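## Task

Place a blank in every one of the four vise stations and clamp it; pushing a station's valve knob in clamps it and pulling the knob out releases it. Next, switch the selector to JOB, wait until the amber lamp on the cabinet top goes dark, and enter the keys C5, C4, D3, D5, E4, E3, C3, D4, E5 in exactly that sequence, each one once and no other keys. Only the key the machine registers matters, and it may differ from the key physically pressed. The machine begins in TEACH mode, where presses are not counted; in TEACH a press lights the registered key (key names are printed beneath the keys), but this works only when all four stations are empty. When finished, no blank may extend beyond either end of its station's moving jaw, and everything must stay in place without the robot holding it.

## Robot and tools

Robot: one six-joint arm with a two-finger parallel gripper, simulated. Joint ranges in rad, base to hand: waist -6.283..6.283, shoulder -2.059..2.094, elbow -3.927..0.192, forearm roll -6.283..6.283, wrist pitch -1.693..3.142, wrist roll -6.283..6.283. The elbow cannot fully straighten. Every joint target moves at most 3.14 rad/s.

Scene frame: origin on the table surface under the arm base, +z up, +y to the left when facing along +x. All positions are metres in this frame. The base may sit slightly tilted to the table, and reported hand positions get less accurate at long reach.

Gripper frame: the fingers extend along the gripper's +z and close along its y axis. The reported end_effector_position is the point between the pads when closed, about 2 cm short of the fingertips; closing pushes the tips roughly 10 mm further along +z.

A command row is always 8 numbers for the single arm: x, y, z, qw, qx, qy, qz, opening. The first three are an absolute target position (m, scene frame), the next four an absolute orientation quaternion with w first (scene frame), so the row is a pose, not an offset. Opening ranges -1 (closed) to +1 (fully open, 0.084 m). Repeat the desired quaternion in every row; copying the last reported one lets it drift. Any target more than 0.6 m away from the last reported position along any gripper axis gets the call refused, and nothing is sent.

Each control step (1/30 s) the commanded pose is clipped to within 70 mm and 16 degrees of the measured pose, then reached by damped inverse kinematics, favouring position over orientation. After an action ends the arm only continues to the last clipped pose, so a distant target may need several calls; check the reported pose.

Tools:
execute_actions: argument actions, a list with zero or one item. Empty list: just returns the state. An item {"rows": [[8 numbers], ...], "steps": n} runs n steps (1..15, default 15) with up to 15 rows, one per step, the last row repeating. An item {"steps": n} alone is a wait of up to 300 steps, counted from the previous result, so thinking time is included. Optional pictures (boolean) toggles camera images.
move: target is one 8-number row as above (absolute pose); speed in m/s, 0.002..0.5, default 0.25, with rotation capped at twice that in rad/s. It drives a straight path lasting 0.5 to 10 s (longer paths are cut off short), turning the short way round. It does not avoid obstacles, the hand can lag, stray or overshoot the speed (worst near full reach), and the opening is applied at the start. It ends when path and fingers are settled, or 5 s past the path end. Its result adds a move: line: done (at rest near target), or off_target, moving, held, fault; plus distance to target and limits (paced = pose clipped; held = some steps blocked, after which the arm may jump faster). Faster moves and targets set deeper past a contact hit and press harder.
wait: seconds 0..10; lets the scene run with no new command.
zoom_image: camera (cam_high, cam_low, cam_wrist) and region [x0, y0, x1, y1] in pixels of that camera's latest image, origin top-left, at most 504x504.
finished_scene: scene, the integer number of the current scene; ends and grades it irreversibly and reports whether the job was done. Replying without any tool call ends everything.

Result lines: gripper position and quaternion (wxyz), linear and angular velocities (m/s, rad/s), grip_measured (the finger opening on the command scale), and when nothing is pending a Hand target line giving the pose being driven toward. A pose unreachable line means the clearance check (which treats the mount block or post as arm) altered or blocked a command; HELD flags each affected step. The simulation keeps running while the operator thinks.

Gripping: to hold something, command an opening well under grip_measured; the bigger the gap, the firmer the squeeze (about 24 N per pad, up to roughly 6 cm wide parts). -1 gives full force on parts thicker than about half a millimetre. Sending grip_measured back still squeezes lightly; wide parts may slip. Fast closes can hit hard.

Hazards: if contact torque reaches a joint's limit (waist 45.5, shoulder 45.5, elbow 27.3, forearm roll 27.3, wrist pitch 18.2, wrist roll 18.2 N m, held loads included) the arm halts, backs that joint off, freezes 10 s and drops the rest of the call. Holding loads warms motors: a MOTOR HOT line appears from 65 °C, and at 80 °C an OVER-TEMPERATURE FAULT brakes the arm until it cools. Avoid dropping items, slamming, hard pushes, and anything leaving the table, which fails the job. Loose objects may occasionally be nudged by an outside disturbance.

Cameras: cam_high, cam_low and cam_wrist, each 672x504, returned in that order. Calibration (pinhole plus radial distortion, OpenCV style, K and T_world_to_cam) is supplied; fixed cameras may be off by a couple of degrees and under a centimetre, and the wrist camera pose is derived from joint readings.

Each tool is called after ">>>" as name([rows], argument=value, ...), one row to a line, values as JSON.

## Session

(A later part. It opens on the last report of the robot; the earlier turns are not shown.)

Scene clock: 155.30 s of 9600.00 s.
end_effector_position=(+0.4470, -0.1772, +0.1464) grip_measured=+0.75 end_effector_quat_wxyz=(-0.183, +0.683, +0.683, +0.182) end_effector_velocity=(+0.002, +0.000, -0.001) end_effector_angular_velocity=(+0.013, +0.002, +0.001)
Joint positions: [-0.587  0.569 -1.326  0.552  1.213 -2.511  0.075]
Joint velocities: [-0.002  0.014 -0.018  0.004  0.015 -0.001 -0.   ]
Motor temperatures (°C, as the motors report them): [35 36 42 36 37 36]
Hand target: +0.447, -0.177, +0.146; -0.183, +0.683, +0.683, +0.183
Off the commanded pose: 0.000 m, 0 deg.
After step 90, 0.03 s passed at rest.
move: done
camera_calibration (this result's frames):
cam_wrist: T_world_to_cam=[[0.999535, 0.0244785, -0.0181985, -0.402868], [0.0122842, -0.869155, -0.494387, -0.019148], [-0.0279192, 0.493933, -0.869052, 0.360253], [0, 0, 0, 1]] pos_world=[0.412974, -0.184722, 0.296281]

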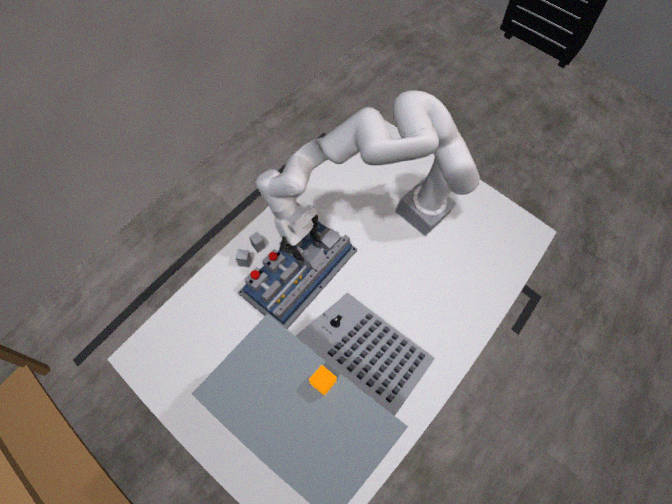

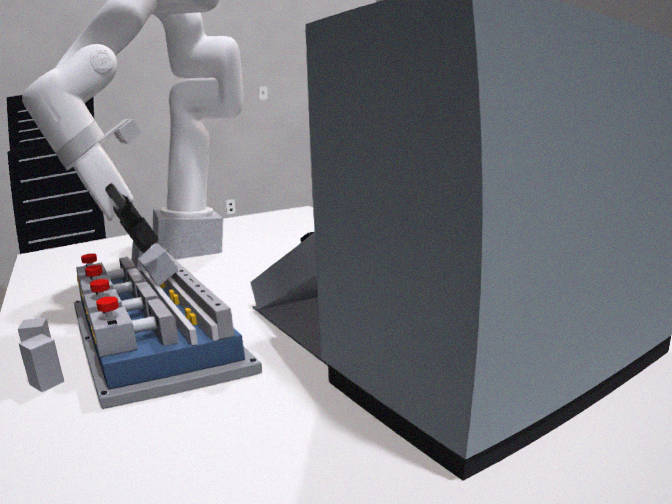

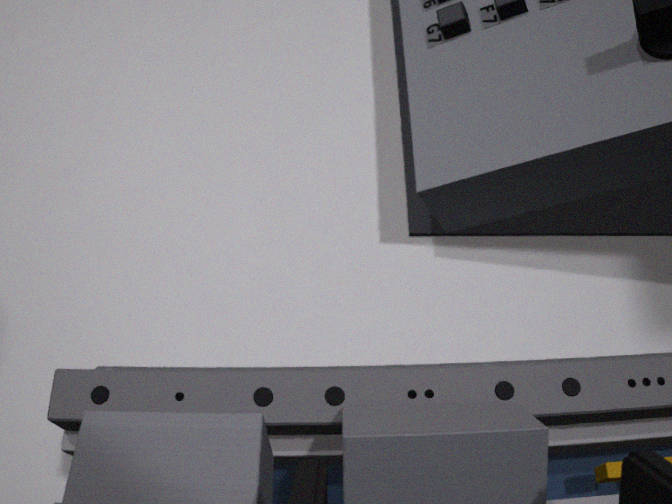

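>>> move(target=[0.444,-0.152,0.103,-0.183,0.683,0.683,0.183,0.75], speed=0.05)

>>> execute_actions([
  {"rows":[[0.444,-0.152,0.103,-0.183,0.683,0.683,0.183,-0.2]],"steps":15},
], pictures=false)

>>> move(target=[0.444,-0.158,0.125,-0.183,0.683,0.683,0.183,-0.2], speed=0.05)

>>> move(target=[0.444,-0.162,0.125,0,0.707,0.707,0,-0.2], speed=0.1)

>>> move(target=[0.444,-0.162,0.098,0,0.707,0.707,0,-0.2], speed=0.03)

>>> zoom_image(camera="cam_low", region=[70,195,250,330])

Scene clock: 160.40 s of 9600.00 s.
end_effector_position=(+0.4440, -0.1523, +0.1035) grip_measured=+0.75 end_effector_quat_wxyz=(-0.183, +0.683, +0.683, +0.183) end_effector_velocity=(+0.000, +0.001, -0.002) end_effector_angular_velocity=(-0.001, -0.002, -0.000)
Joint positions: [-0.534  0.602 -1.244  0.609  1.098 -2.55   0.075]
Joint velocities: [ 0.003  0.001  0.003  0.004 -0.007 -0.003  0.   ]
Motor temperatures (°C, as the motors report them): [35 36 42 36 37 36]
Hand target: +0.444, -0.152, +0.103; -0.183, +0.683, +0.683, +0.183
Off the commanded pose: 0.001 m, 0 deg.
After step 90, 0.77 s passed at rest.
move: done
camera_calibration (this result's frames):
cam_wrist: T_world_to_cam=[[0.999553, 0.0244096, -0.0172822, -0.401392], [0.0126479, -0.868615, -0.495327, -0.0186267], [-0.0271023, 0.494887, -0.868535, 0.310306], [0, 0, 0, 1]] pos_world=[0.409858, -0.159948, 0.253348]

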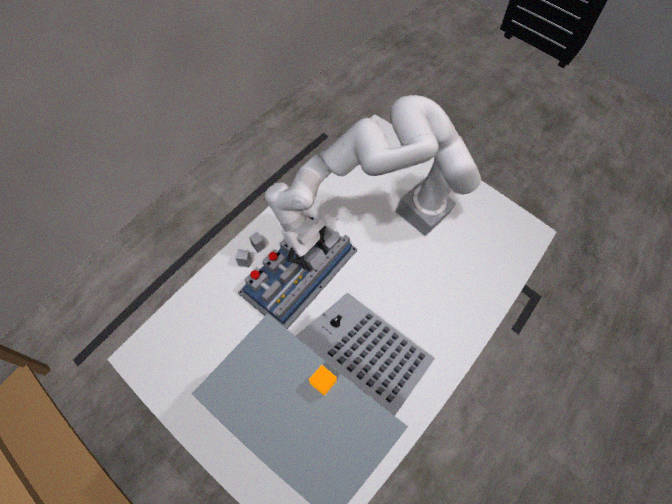

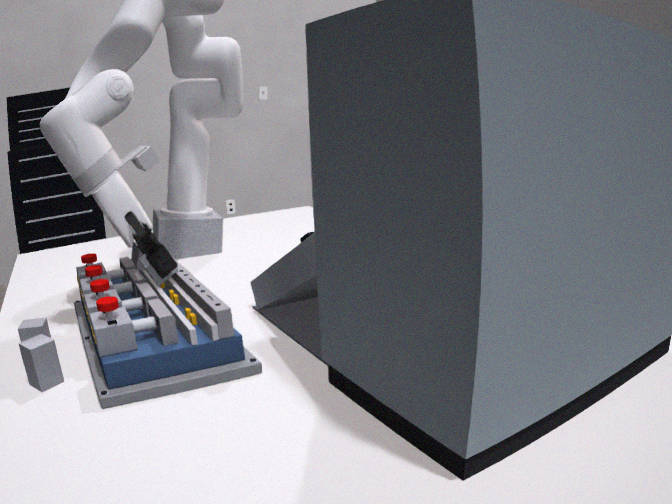

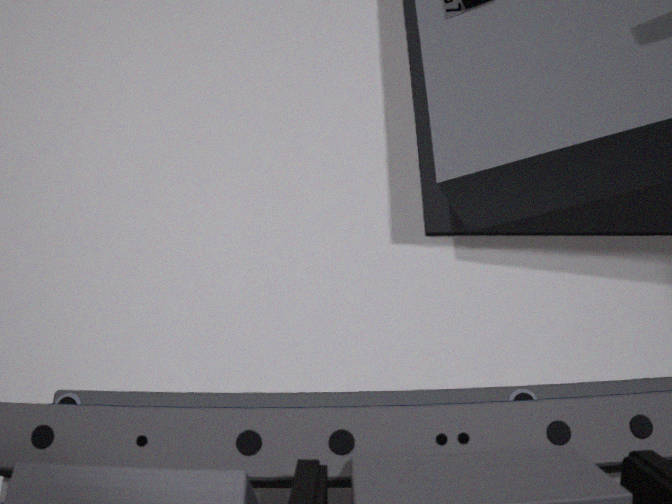

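Scene clock: 160.90 s of 9600.00 s.
end_effector_position=(+0.4442, -0.1522, +0.1033) grip_measured=+0.37 end_effector_quat_wxyz=(-0.183, +0.683, +0.683, +0.183) end_effector_velocity=(-0.000, +0.000, -0.000) end_effector_angular_velocity=(+0.002, +0.001, +0.000)
Joint positions: [-0.534  0.603 -1.244  0.61   1.098 -2.55   0.06 ]
Joint velocities: [0.    0.    0.    0.    0.001 0.    0.   ]
Motor temperatures (°C, as the motors report them): [35 36 42 36 37 36]
Hand target: +0.444, -0.152, +0.103; -0.183, +0.683, +0.683, +0.183
Off the commanded pose: 0.000 m, 0 deg.
Steps of this call (steps 1 to 15: all 15 steps of this action). Readings (end_effector_position):
1: (+0.4441, -0.1523, +0.1034)
2: (+0.4441, -0.1522, +0.1034)
4: (+0.4442, -0.1523, +0.1034)
8: (+0.4442, -0.1523, +0.1033)
15: the state above

Scene clock: 161.93 s of 9600.00 s.
end_effector_position=(+0.4439, -0.1578, +0.1245) grip_measured=+0.37 end_effector_quat_wxyz=(-0.183, +0.683, +0.683, +0.183) end_effector_velocity=(-0.001, +0.000, +0.002) end_effector_angular_velocity=(+0.003, +0.003, +0.000)
Joint positions: [-0.552  0.569 -1.258  0.587  1.144 -2.53   0.06 ]
Joint velocities: [-0.002 -0.002 -0.001 -0.003  0.008  0.003 -0.   ]
Motor temperatures (°C, as the motors report them): [35 36 42 36 37 36]
Hand target: +0.444, -0.158, +0.125; -0.183, +0.683, +0.683, +0.183
Off the commanded pose: 0.001 m, 0 deg.
move: done
camera_calibration (this result's frames):
cam_wrist: T_world_to_cam=[[0.999543, 0.0245929, -0.0175989, -0.400702], [0.0126262, -0.868179, -0.49609, -0.0128469], [-0.0274793, 0.495641, -0.868093, 0.331553], [0, 0, 0, 1]] pos_world=[0.409791, -0.16563, 0.274393]

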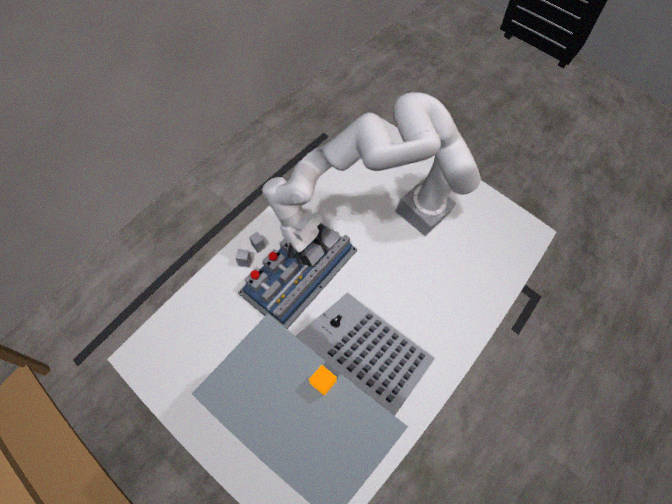

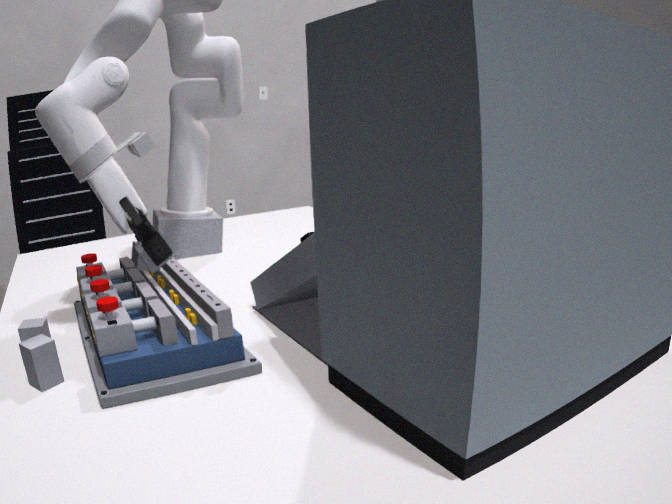

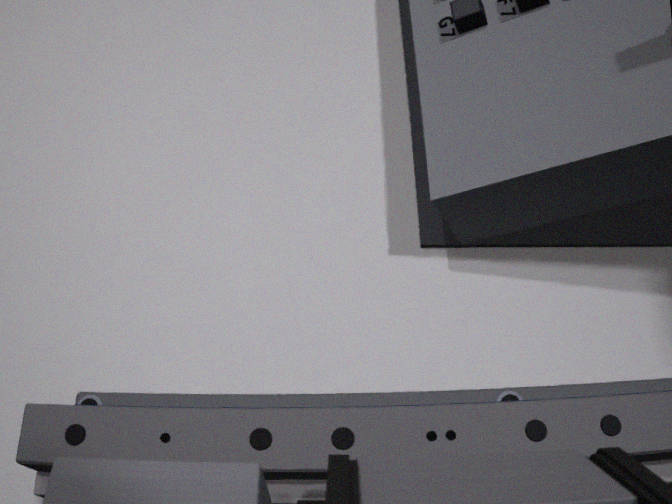

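Scene clock: 164.90 s of 9600.00 s.
end_effector_position=(+0.4437, -0.1621, +0.1249) grip_measured=+0.37 end_effector_quat_wxyz=(-0.000, +0.707, +0.707, +0.001) end_effector_velocity=(+0.000, -0.001, +0.000) end_effector_angular_velocity=(-0.016, -0.001, -0.002)
Joint positions: [-0.363  0.351 -0.956  0.19   0.648 -2.12   0.06 ]
Joint velocities: [ 0.004 -0.003  0.006 -0.021 -0.012  0.022 -0.   ]
Motor temperatures (°C, as the motors report them): [35 36 42 36 37 36]
Hand target: +0.444, -0.162, +0.125; +0.000, +0.707, +0.707, +0.000
Off the commanded pose: 0.000 m, 0 deg.
move: done
camera_calibration (this result's frames):
cam_wrist: T_world_to_cam=[[0.999586, 0.0126237, -0.0258542, -0.401321], [0.0127168, -0.999913, 0.00344004, -0.100192], [-0.0258086, -0.0037674, -0.99966, 0.26877], [0, 0, 0, 1]] pos_world=[0.409365, -0.0941044, 0.258648]

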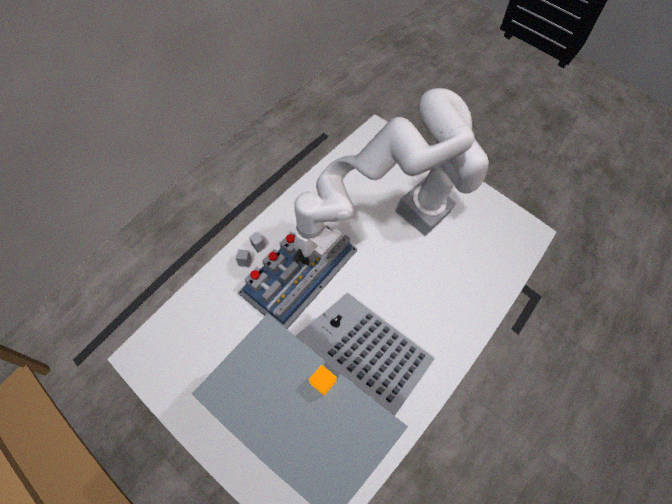

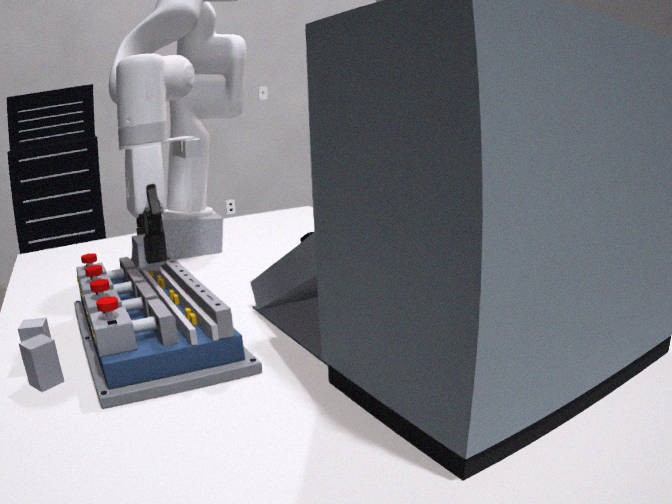

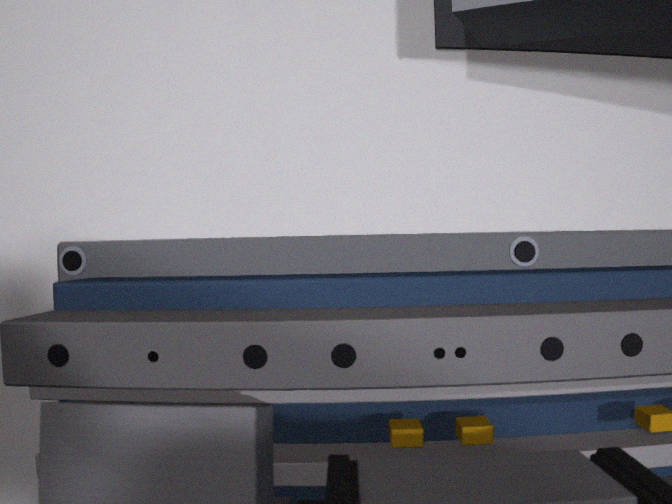

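Scene clock: 166.23 s of 9600.00 s.
end_effector_position=(+0.4455, -0.1622, +0.0993) grip_measured=+0.37 end_effector_quat_wxyz=(+0.002, +0.707, +0.708, +0.001) end_effector_velocity=(-0.003, -0.001, -0.003) end_effector_angular_velocity=(+0.002, +0.006, -0.004)
Joint positions: [-0.351  0.414 -0.957  0.206  0.582 -2.129  0.06 ]
Joint velocities: [-0.003  0.006  0.002 -0.    -0.002 -0.     0.   ]
Motor temperatures (°C, as the motors report them): [35 36 42 36 37 36]
Hand target: +0.444, -0.162, +0.098; +0.000, +0.707, +0.707, -0.000
Off the commanded pose: 0.002 m, 0 deg.
move: done
camera_calibration (this result's frames):
cam_wrist: T_world_to_cam=[[0.999627, 0.0137209, -0.0235942, -0.403786], [0.0138825, -0.999881, 0.00669843, -0.101043], [-0.0234995, -0.00702348, -0.999699, 0.241687], [0, 0, 0, 1]] pos_world=[0.410718, -0.0937935, 0.232764]

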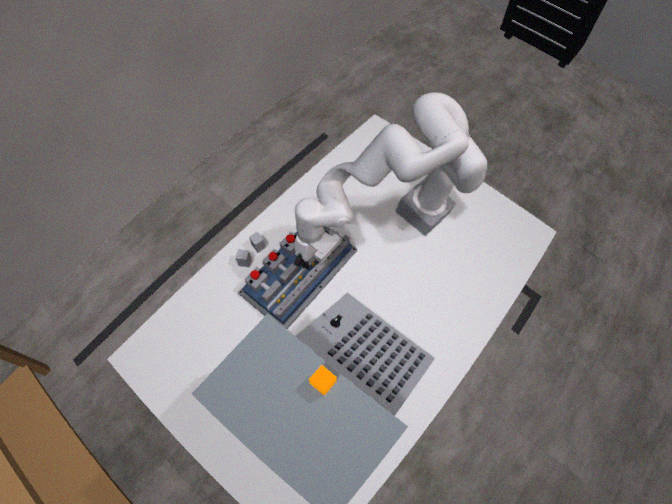

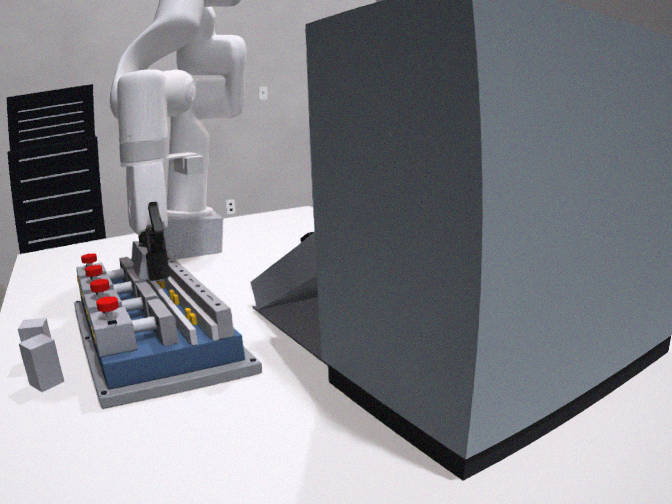

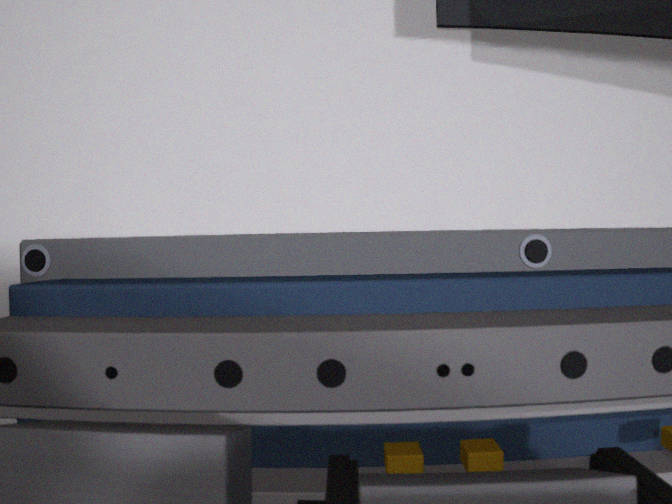

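Region (70, 195, 250, 330) of cam_low's 672x504 image, scaled by 2.800, with more detail than that image has; it fills the top 378 rows of this view, and the rest is white.

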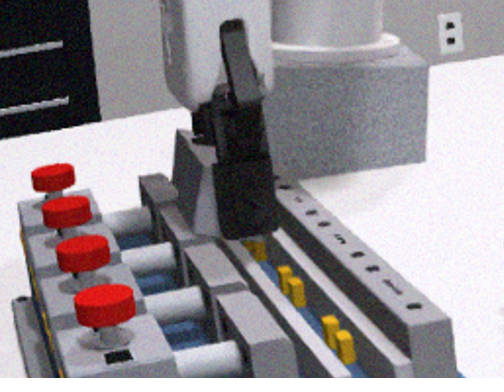

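>>> move(target=[0.444,-0.161,0.101,0,0.707,0.707,0,-0.2], speed=0.02)

>>> move(target=[0.444,-0.153,0.100,0,0.707,0.707,0,-0.2], speed=0.01)

>>> move(target=[0.444,-0.154,0.089,0,0.707,0.707,0,-0.2], speed=0.01)

Scene clock: 168.80 s of 9600.00 s.
end_effector_position=(+0.4414, -0.1604, +0.0986) grip_measured=+0.37 end_effector_quat_wxyz=(-0.003, +0.707, +0.707, -0.001) end_effector_velocity=(+0.000, +0.000, +0.001) end_effector_angular_velocity=(+0.000, -0.000, -0.000)
Joint positions: [-0.351  0.41  -0.95   0.204  0.59  -2.126  0.06 ]
Joint velocities: [ 0.    -0.003 -0.001 -0.001  0.003  0.002 -0.   ]
Motor temperatures (°C, as the motors report them): [35 36 42 36 37 36]
Hand target: +0.444, -0.161, +0.101; +0.000, +0.707, +0.707, -0.000
Off the commanded pose: 0.004 m, 0 deg.
move: off_target
camera_calibration (this result's frames):
cam_wrist: T_world_to_cam=[[0.999363, 0.0116495, -0.0337332, -0.39903], [0.0117198, -0.99993, 0.00188803, -0.0977272], [-0.0337088, -0.00228218, -0.999429, 0.246055], [0, 0, 0, 1]] pos_world=[0.408215, -0.0925103, 0.232639]

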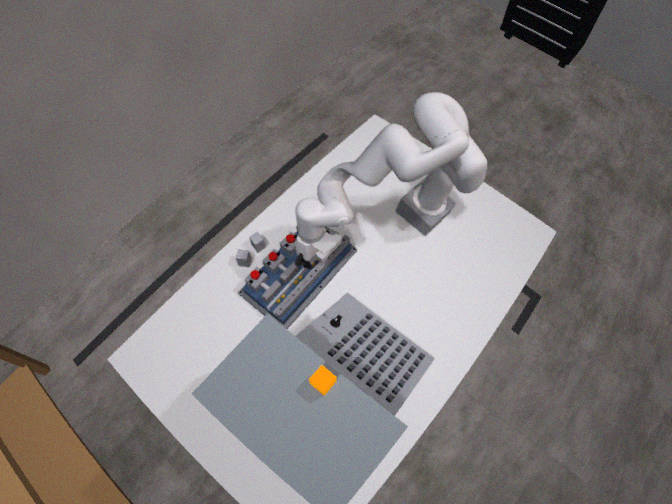

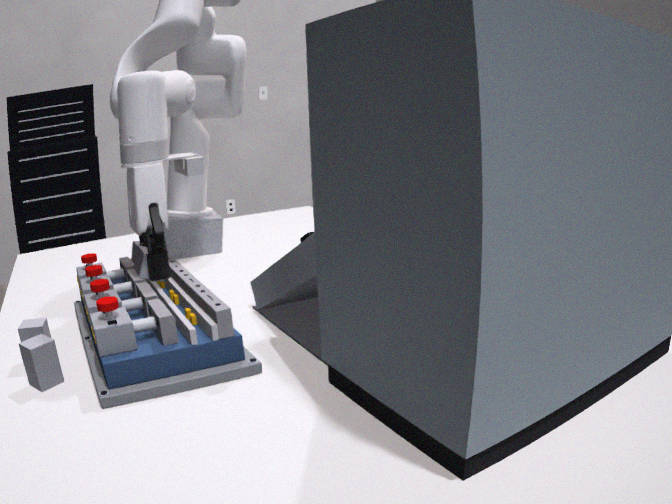

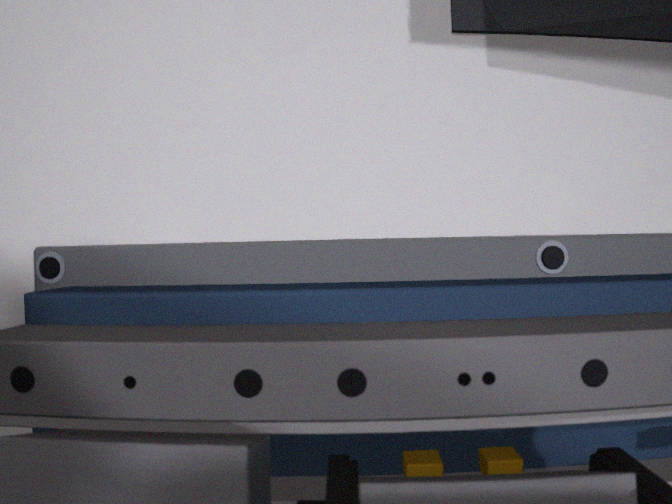

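Scene clock: 169.80 s of 9600.00 s.
end_effector_position=(+0.4439, -0.1532, +0.1000) grip_measured=+0.37 end_effector_quat_wxyz=(-0.000, +0.707, +0.707, -0.000) end_effector_velocity=(+0.000, +0.001, +0.000) end_effector_angular_velocity=(-0.000, -0.001, -0.001)
Joint positions: [-0.335  0.4   -0.941  0.207  0.582 -2.113  0.06 ]
Joint velocities: [ 0.003 -0.002  0.002  0.001 -0.001  0.003 -0.   ]
Motor temperatures (°C, as the motors report them): [35 36 42 36 37 36]
Hand target: +0.444, -0.153, +0.100; -0.000, +0.707, +0.707, -0.000
Off the commanded pose: 0.000 m, 0 deg.
move: done
camera_calibration (this result's frames):
cam_wrist: T_world_to_cam=[[0.999543, 0.0126033, -0.0274677, -0.402127], [0.012738, -0.999908, 0.00473416, -0.0912923], [-0.0274055, -0.00508188, -0.999611, 0.244348], [0, 0, 0, 1]] pos_world=[0.409803, -0.084974, 0.23364]

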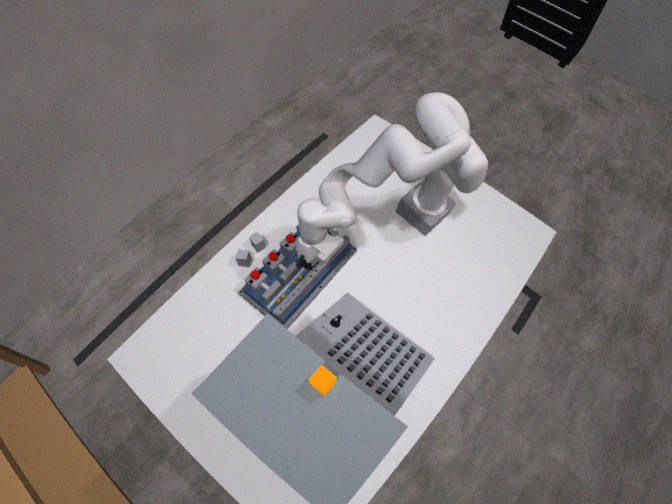

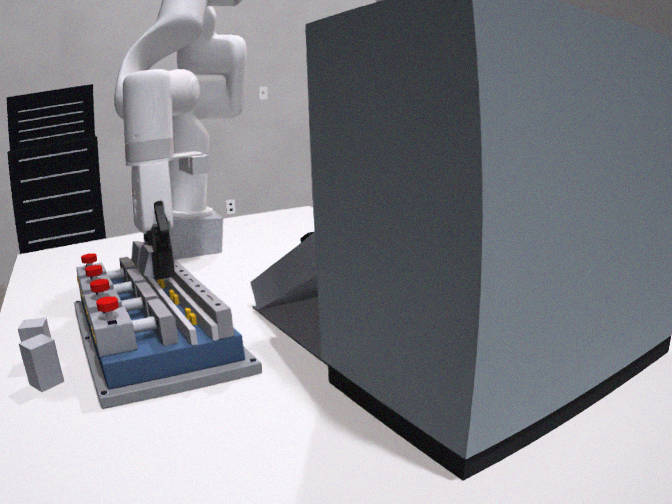

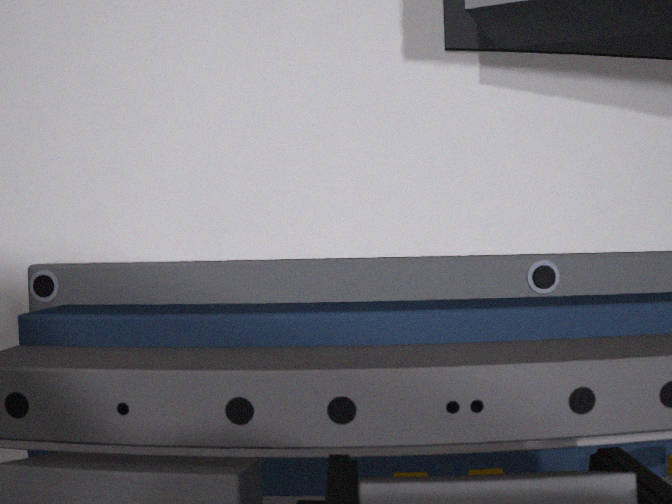

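Scene clock: 171.13 s of 9600.00 s.
end_effector_position=(+0.4449, -0.1541, +0.0903) grip_measured=+0.38 end_effector_quat_wxyz=(+0.001, +0.707, +0.707, +0.000) end_effector_velocity=(-0.000, -0.002, -0.004) end_effector_angular_velocity=(-0.002, -0.001, -0.004)
Joint positions: [-0.332  0.427 -0.944  0.216  0.557 -2.121  0.06 ]
Joint velocities: [-0.003  0.011 -0.001  0.001 -0.012 -0.001  0.   ]
Motor temperatures (°C, as the motors report them): [35 36 42 36 37 36]
Hand target: +0.444, -0.154, +0.089; +0.000, +0.707, +0.707, -0.000
Off the commanded pose: 0.002 m, 0 deg.
move: done
camera_calibration (this result's frames):
cam_wrist: T_world_to_cam=[[0.999601, 0.0132562, -0.0249611, -0.403511], [0.0134036, -0.999894, 0.00574621, -0.0925333], [-0.0248823, -0.00607849, -0.999672, 0.233487], [0, 0, 0, 1]] pos_world=[0.410399, -0.0857552, 0.22387]

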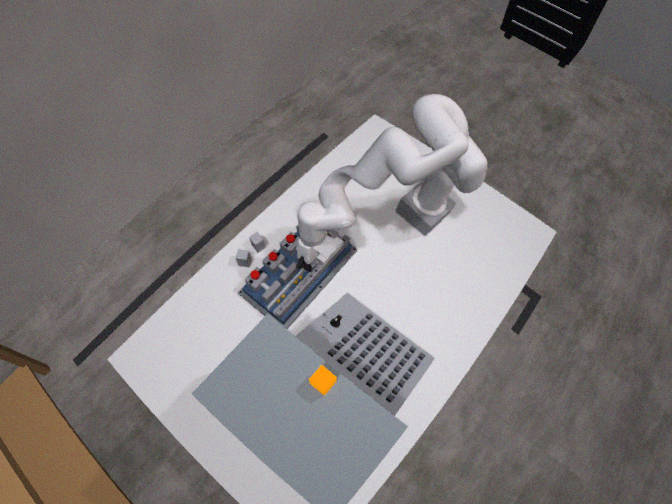

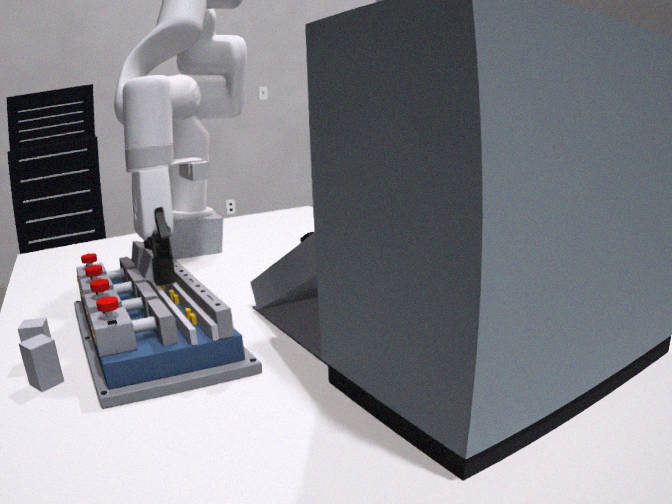

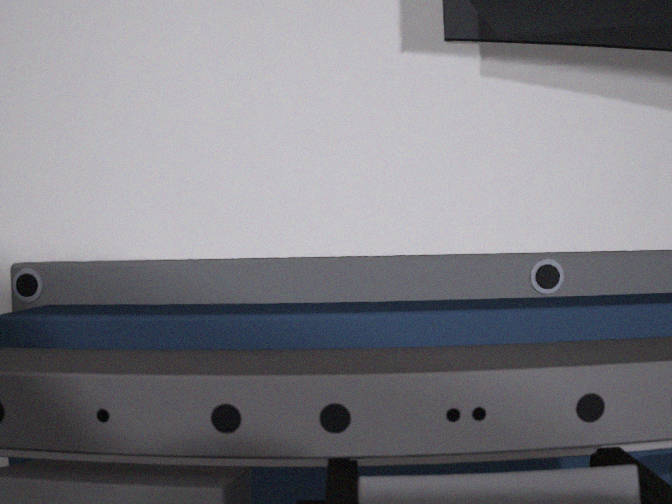

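>>> move(target=[0.444,-0.146,0.093,0,0.707,0.707,0,-0.2], speed=0.008)

>>> execute_actions([
  {"rows":[[0.444,-0.148,0.092,0,0.707,0.707,0,-0.2],[0.444,-0.148,0.091,0,0.707,0.707,0,-0.2],[0.444,-0.148,0.090,0,0.707,0.707,0,-0.2],[0.444,-0.148,0.089,0,0.707,0.707,0,-0.2],[0.444,-0.148,0.089,0,0.707,0.707,0,-0.2],[0.444,-0.148,0.089,0,0.707,0.707,0,-0.2],[0.444,-0.148,0.089,0,0.707,0.707,0,-0.2],[0.444,-0.148,0.089,0,0.707,0.707,0,0.75]],"steps":15},
], pictures=false)

>>> move(target=[0.444,-0.175,0.2,0,0.707,0.707,0,0.75], speed=0.12)

>>> zoom_image(camera="cam_low", region=[70,225,250,360])

Scene clock: 174.87 s of 9600.00 s.
end_effector_position=(+0.4431, -0.1496, +0.0931) grip_measured=+0.37 end_effector_quat_wxyz=(+0.001, +0.708, +0.706, +0.000) end_effector_velocity=(+0.001, +0.000, +0.003) end_effector_angular_velocity=(-0.000, -0.005, -0.004)
Joint positions: [-0.326  0.411 -0.93   0.215  0.559 -2.109  0.06 ]
Joint velocities: [-0.    -0.007  0.001  0.003  0.002  0.003  0.   ]
Motor temperatures (°C, as the motors report them): [35 36 42 36 37 36]
Hand target: +0.444, -0.146, +0.093; +0.000, +0.707, +0.707, -0.000
Off the commanded pose: 0.004 m, 0 deg.
move: off_target
camera_calibration (this result's frames):
cam_wrist: T_world_to_cam=[[0.999631, 0.0094766, -0.025474, -0.402236], [0.00963677, -0.999935, 0.00617229, -0.0864201], [-0.0254138, -0.00641549, -0.999656, 0.236394], [0, 0, 0, 1]] pos_world=[0.408928, -0.081086, 0.226599]

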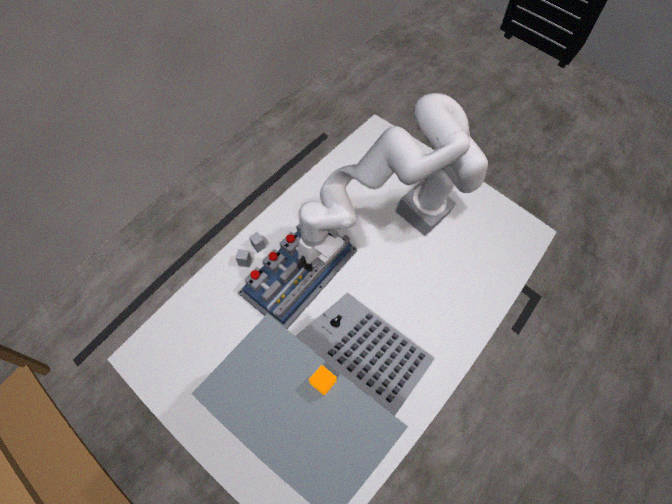

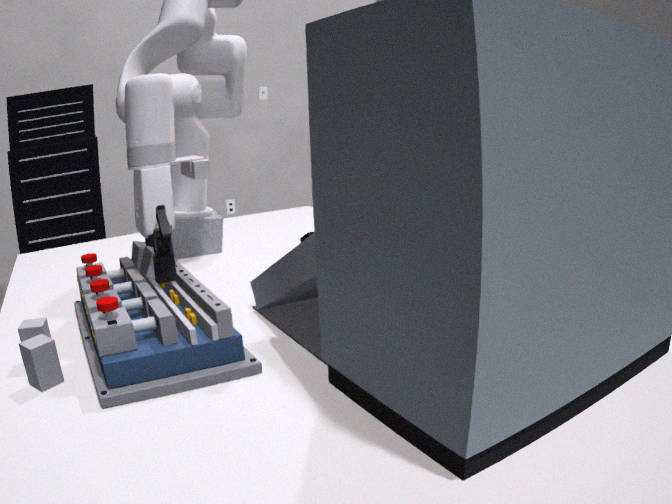

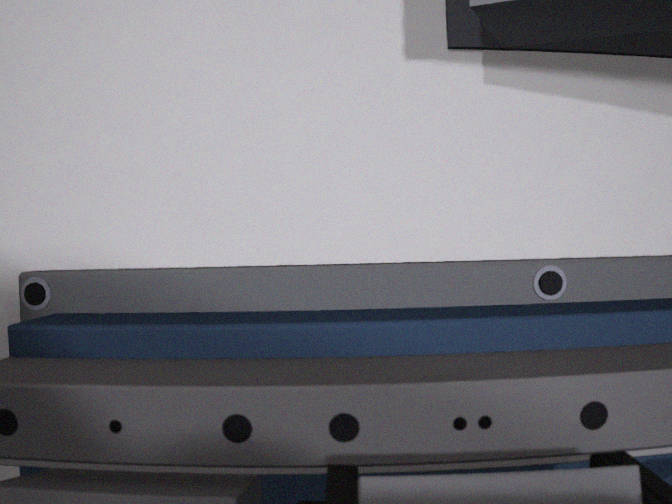

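Scene clock: 175.37 s of 9600.00 s.
end_effector_position=(+0.4475, -0.1495, +0.0917) grip_measured=+0.74 end_effector_quat_wxyz=(+0.005, +0.706, +0.708, +0.002) end_effector_velocity=(-0.001, +0.001, -0.002) end_effector_angular_velocity=(-0.005, -0.001, +0.006)
Joint positions: [-0.321  0.42  -0.938  0.219  0.548 -2.113  0.074]
Joint velocities: [ 0.003 -0.001  0.009 -0.004 -0.012 -0.001  0.   ]
Motor temperatures (°C, as the motors report them): [35 36 42 36 37 36]
Hand target: +0.444, -0.148, +0.089; +0.000, +0.707, +0.707, -0.000
Off the commanded pose: 0.005 m, 1 deg.
Steps of this call (steps 1 to 15: all 15 steps of this action). Readings (end_effector_position):
1: (+0.4432, -0.1496, +0.0932)
2: (+0.4432, -0.1498, +0.0931)
4: (+0.4433, -0.1500, +0.0927)
8: (+0.4443, -0.1500, +0.0918)
15: the state above

Scene clock: 176.97 s of 9600.00 s.
end_effector_position=(+0.4440, -0.1747, +0.1990) grip_measured=+0.75 end_effector_quat_wxyz=(-0.001, +0.707, +0.707, +0.000) end_effector_velocity=(+0.001, -0.001, +0.005) end_effector_angular_velocity=(-0.001, -0.003, +0.001)
Joint positions: [-0.411  0.223 -1.025  0.149  0.849 -2.114  0.075]
Joint velocities: [-0.003 -0.006 -0.008 -0.001  0.011 -0.001  0.   ]
Motor temperatures (°C, as the motors report them): [35 36 42 36 37 36]
Hand target: +0.444, -0.175, +0.200; -0.000, +0.707, +0.707, +0.000
Off the commanded pose: 0.001 m, 0 deg.
move: done
camera_calibration (this result's frames):
cam_wrist: T_world_to_cam=[[0.99953, 0.012903, -0.0278196, -0.399093], [0.0130154, -0.999908, 0.00386141, -0.11322], [-0.0277672, -0.00422168, -0.999606, 0.343563], [0, 0, 0, 1]] pos_world=[0.409918, -0.10661, 0.332762]

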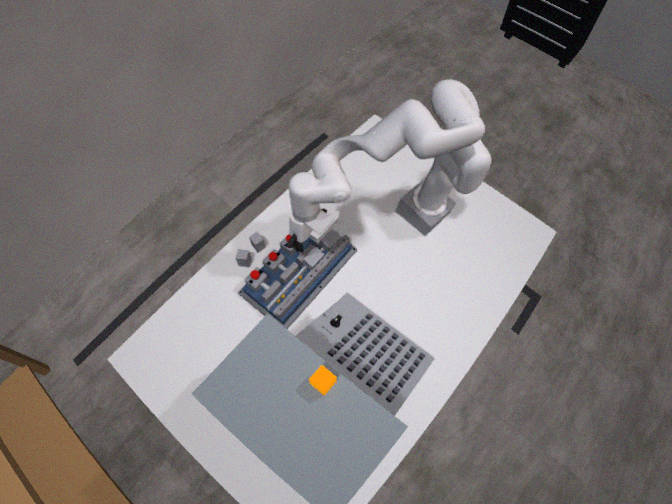

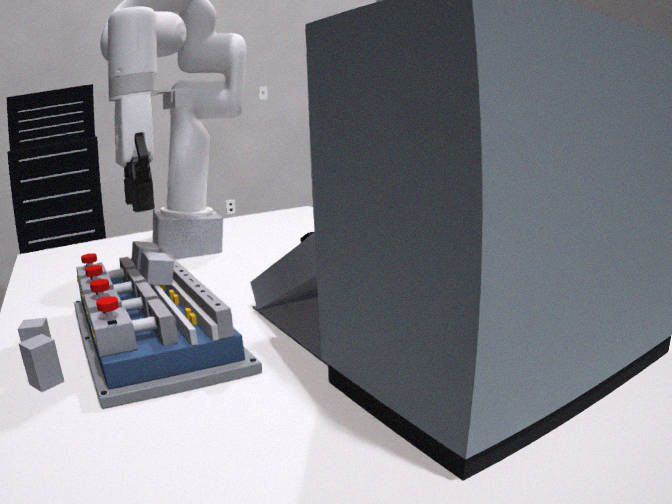

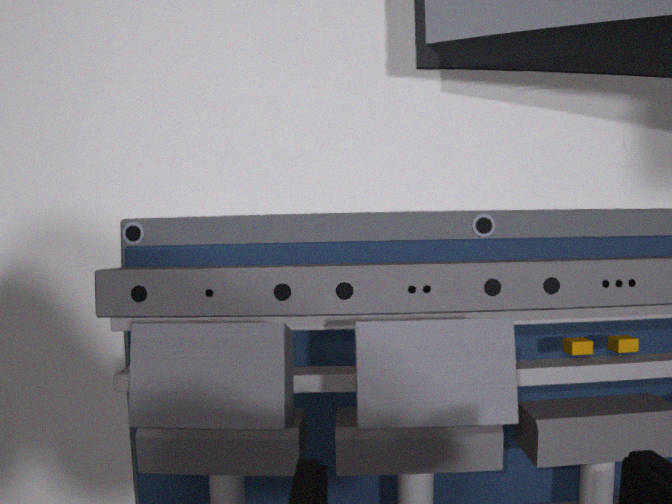

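Region (70, 225, 250, 360) of cam_low's 672x504 image, scaled by 2.800, with more detail than that image has; it fills the top 378 rows of this view, and the rest is white.

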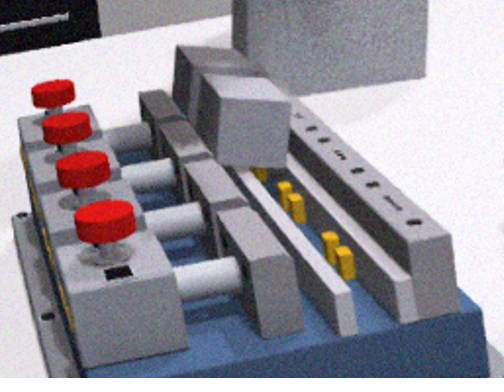

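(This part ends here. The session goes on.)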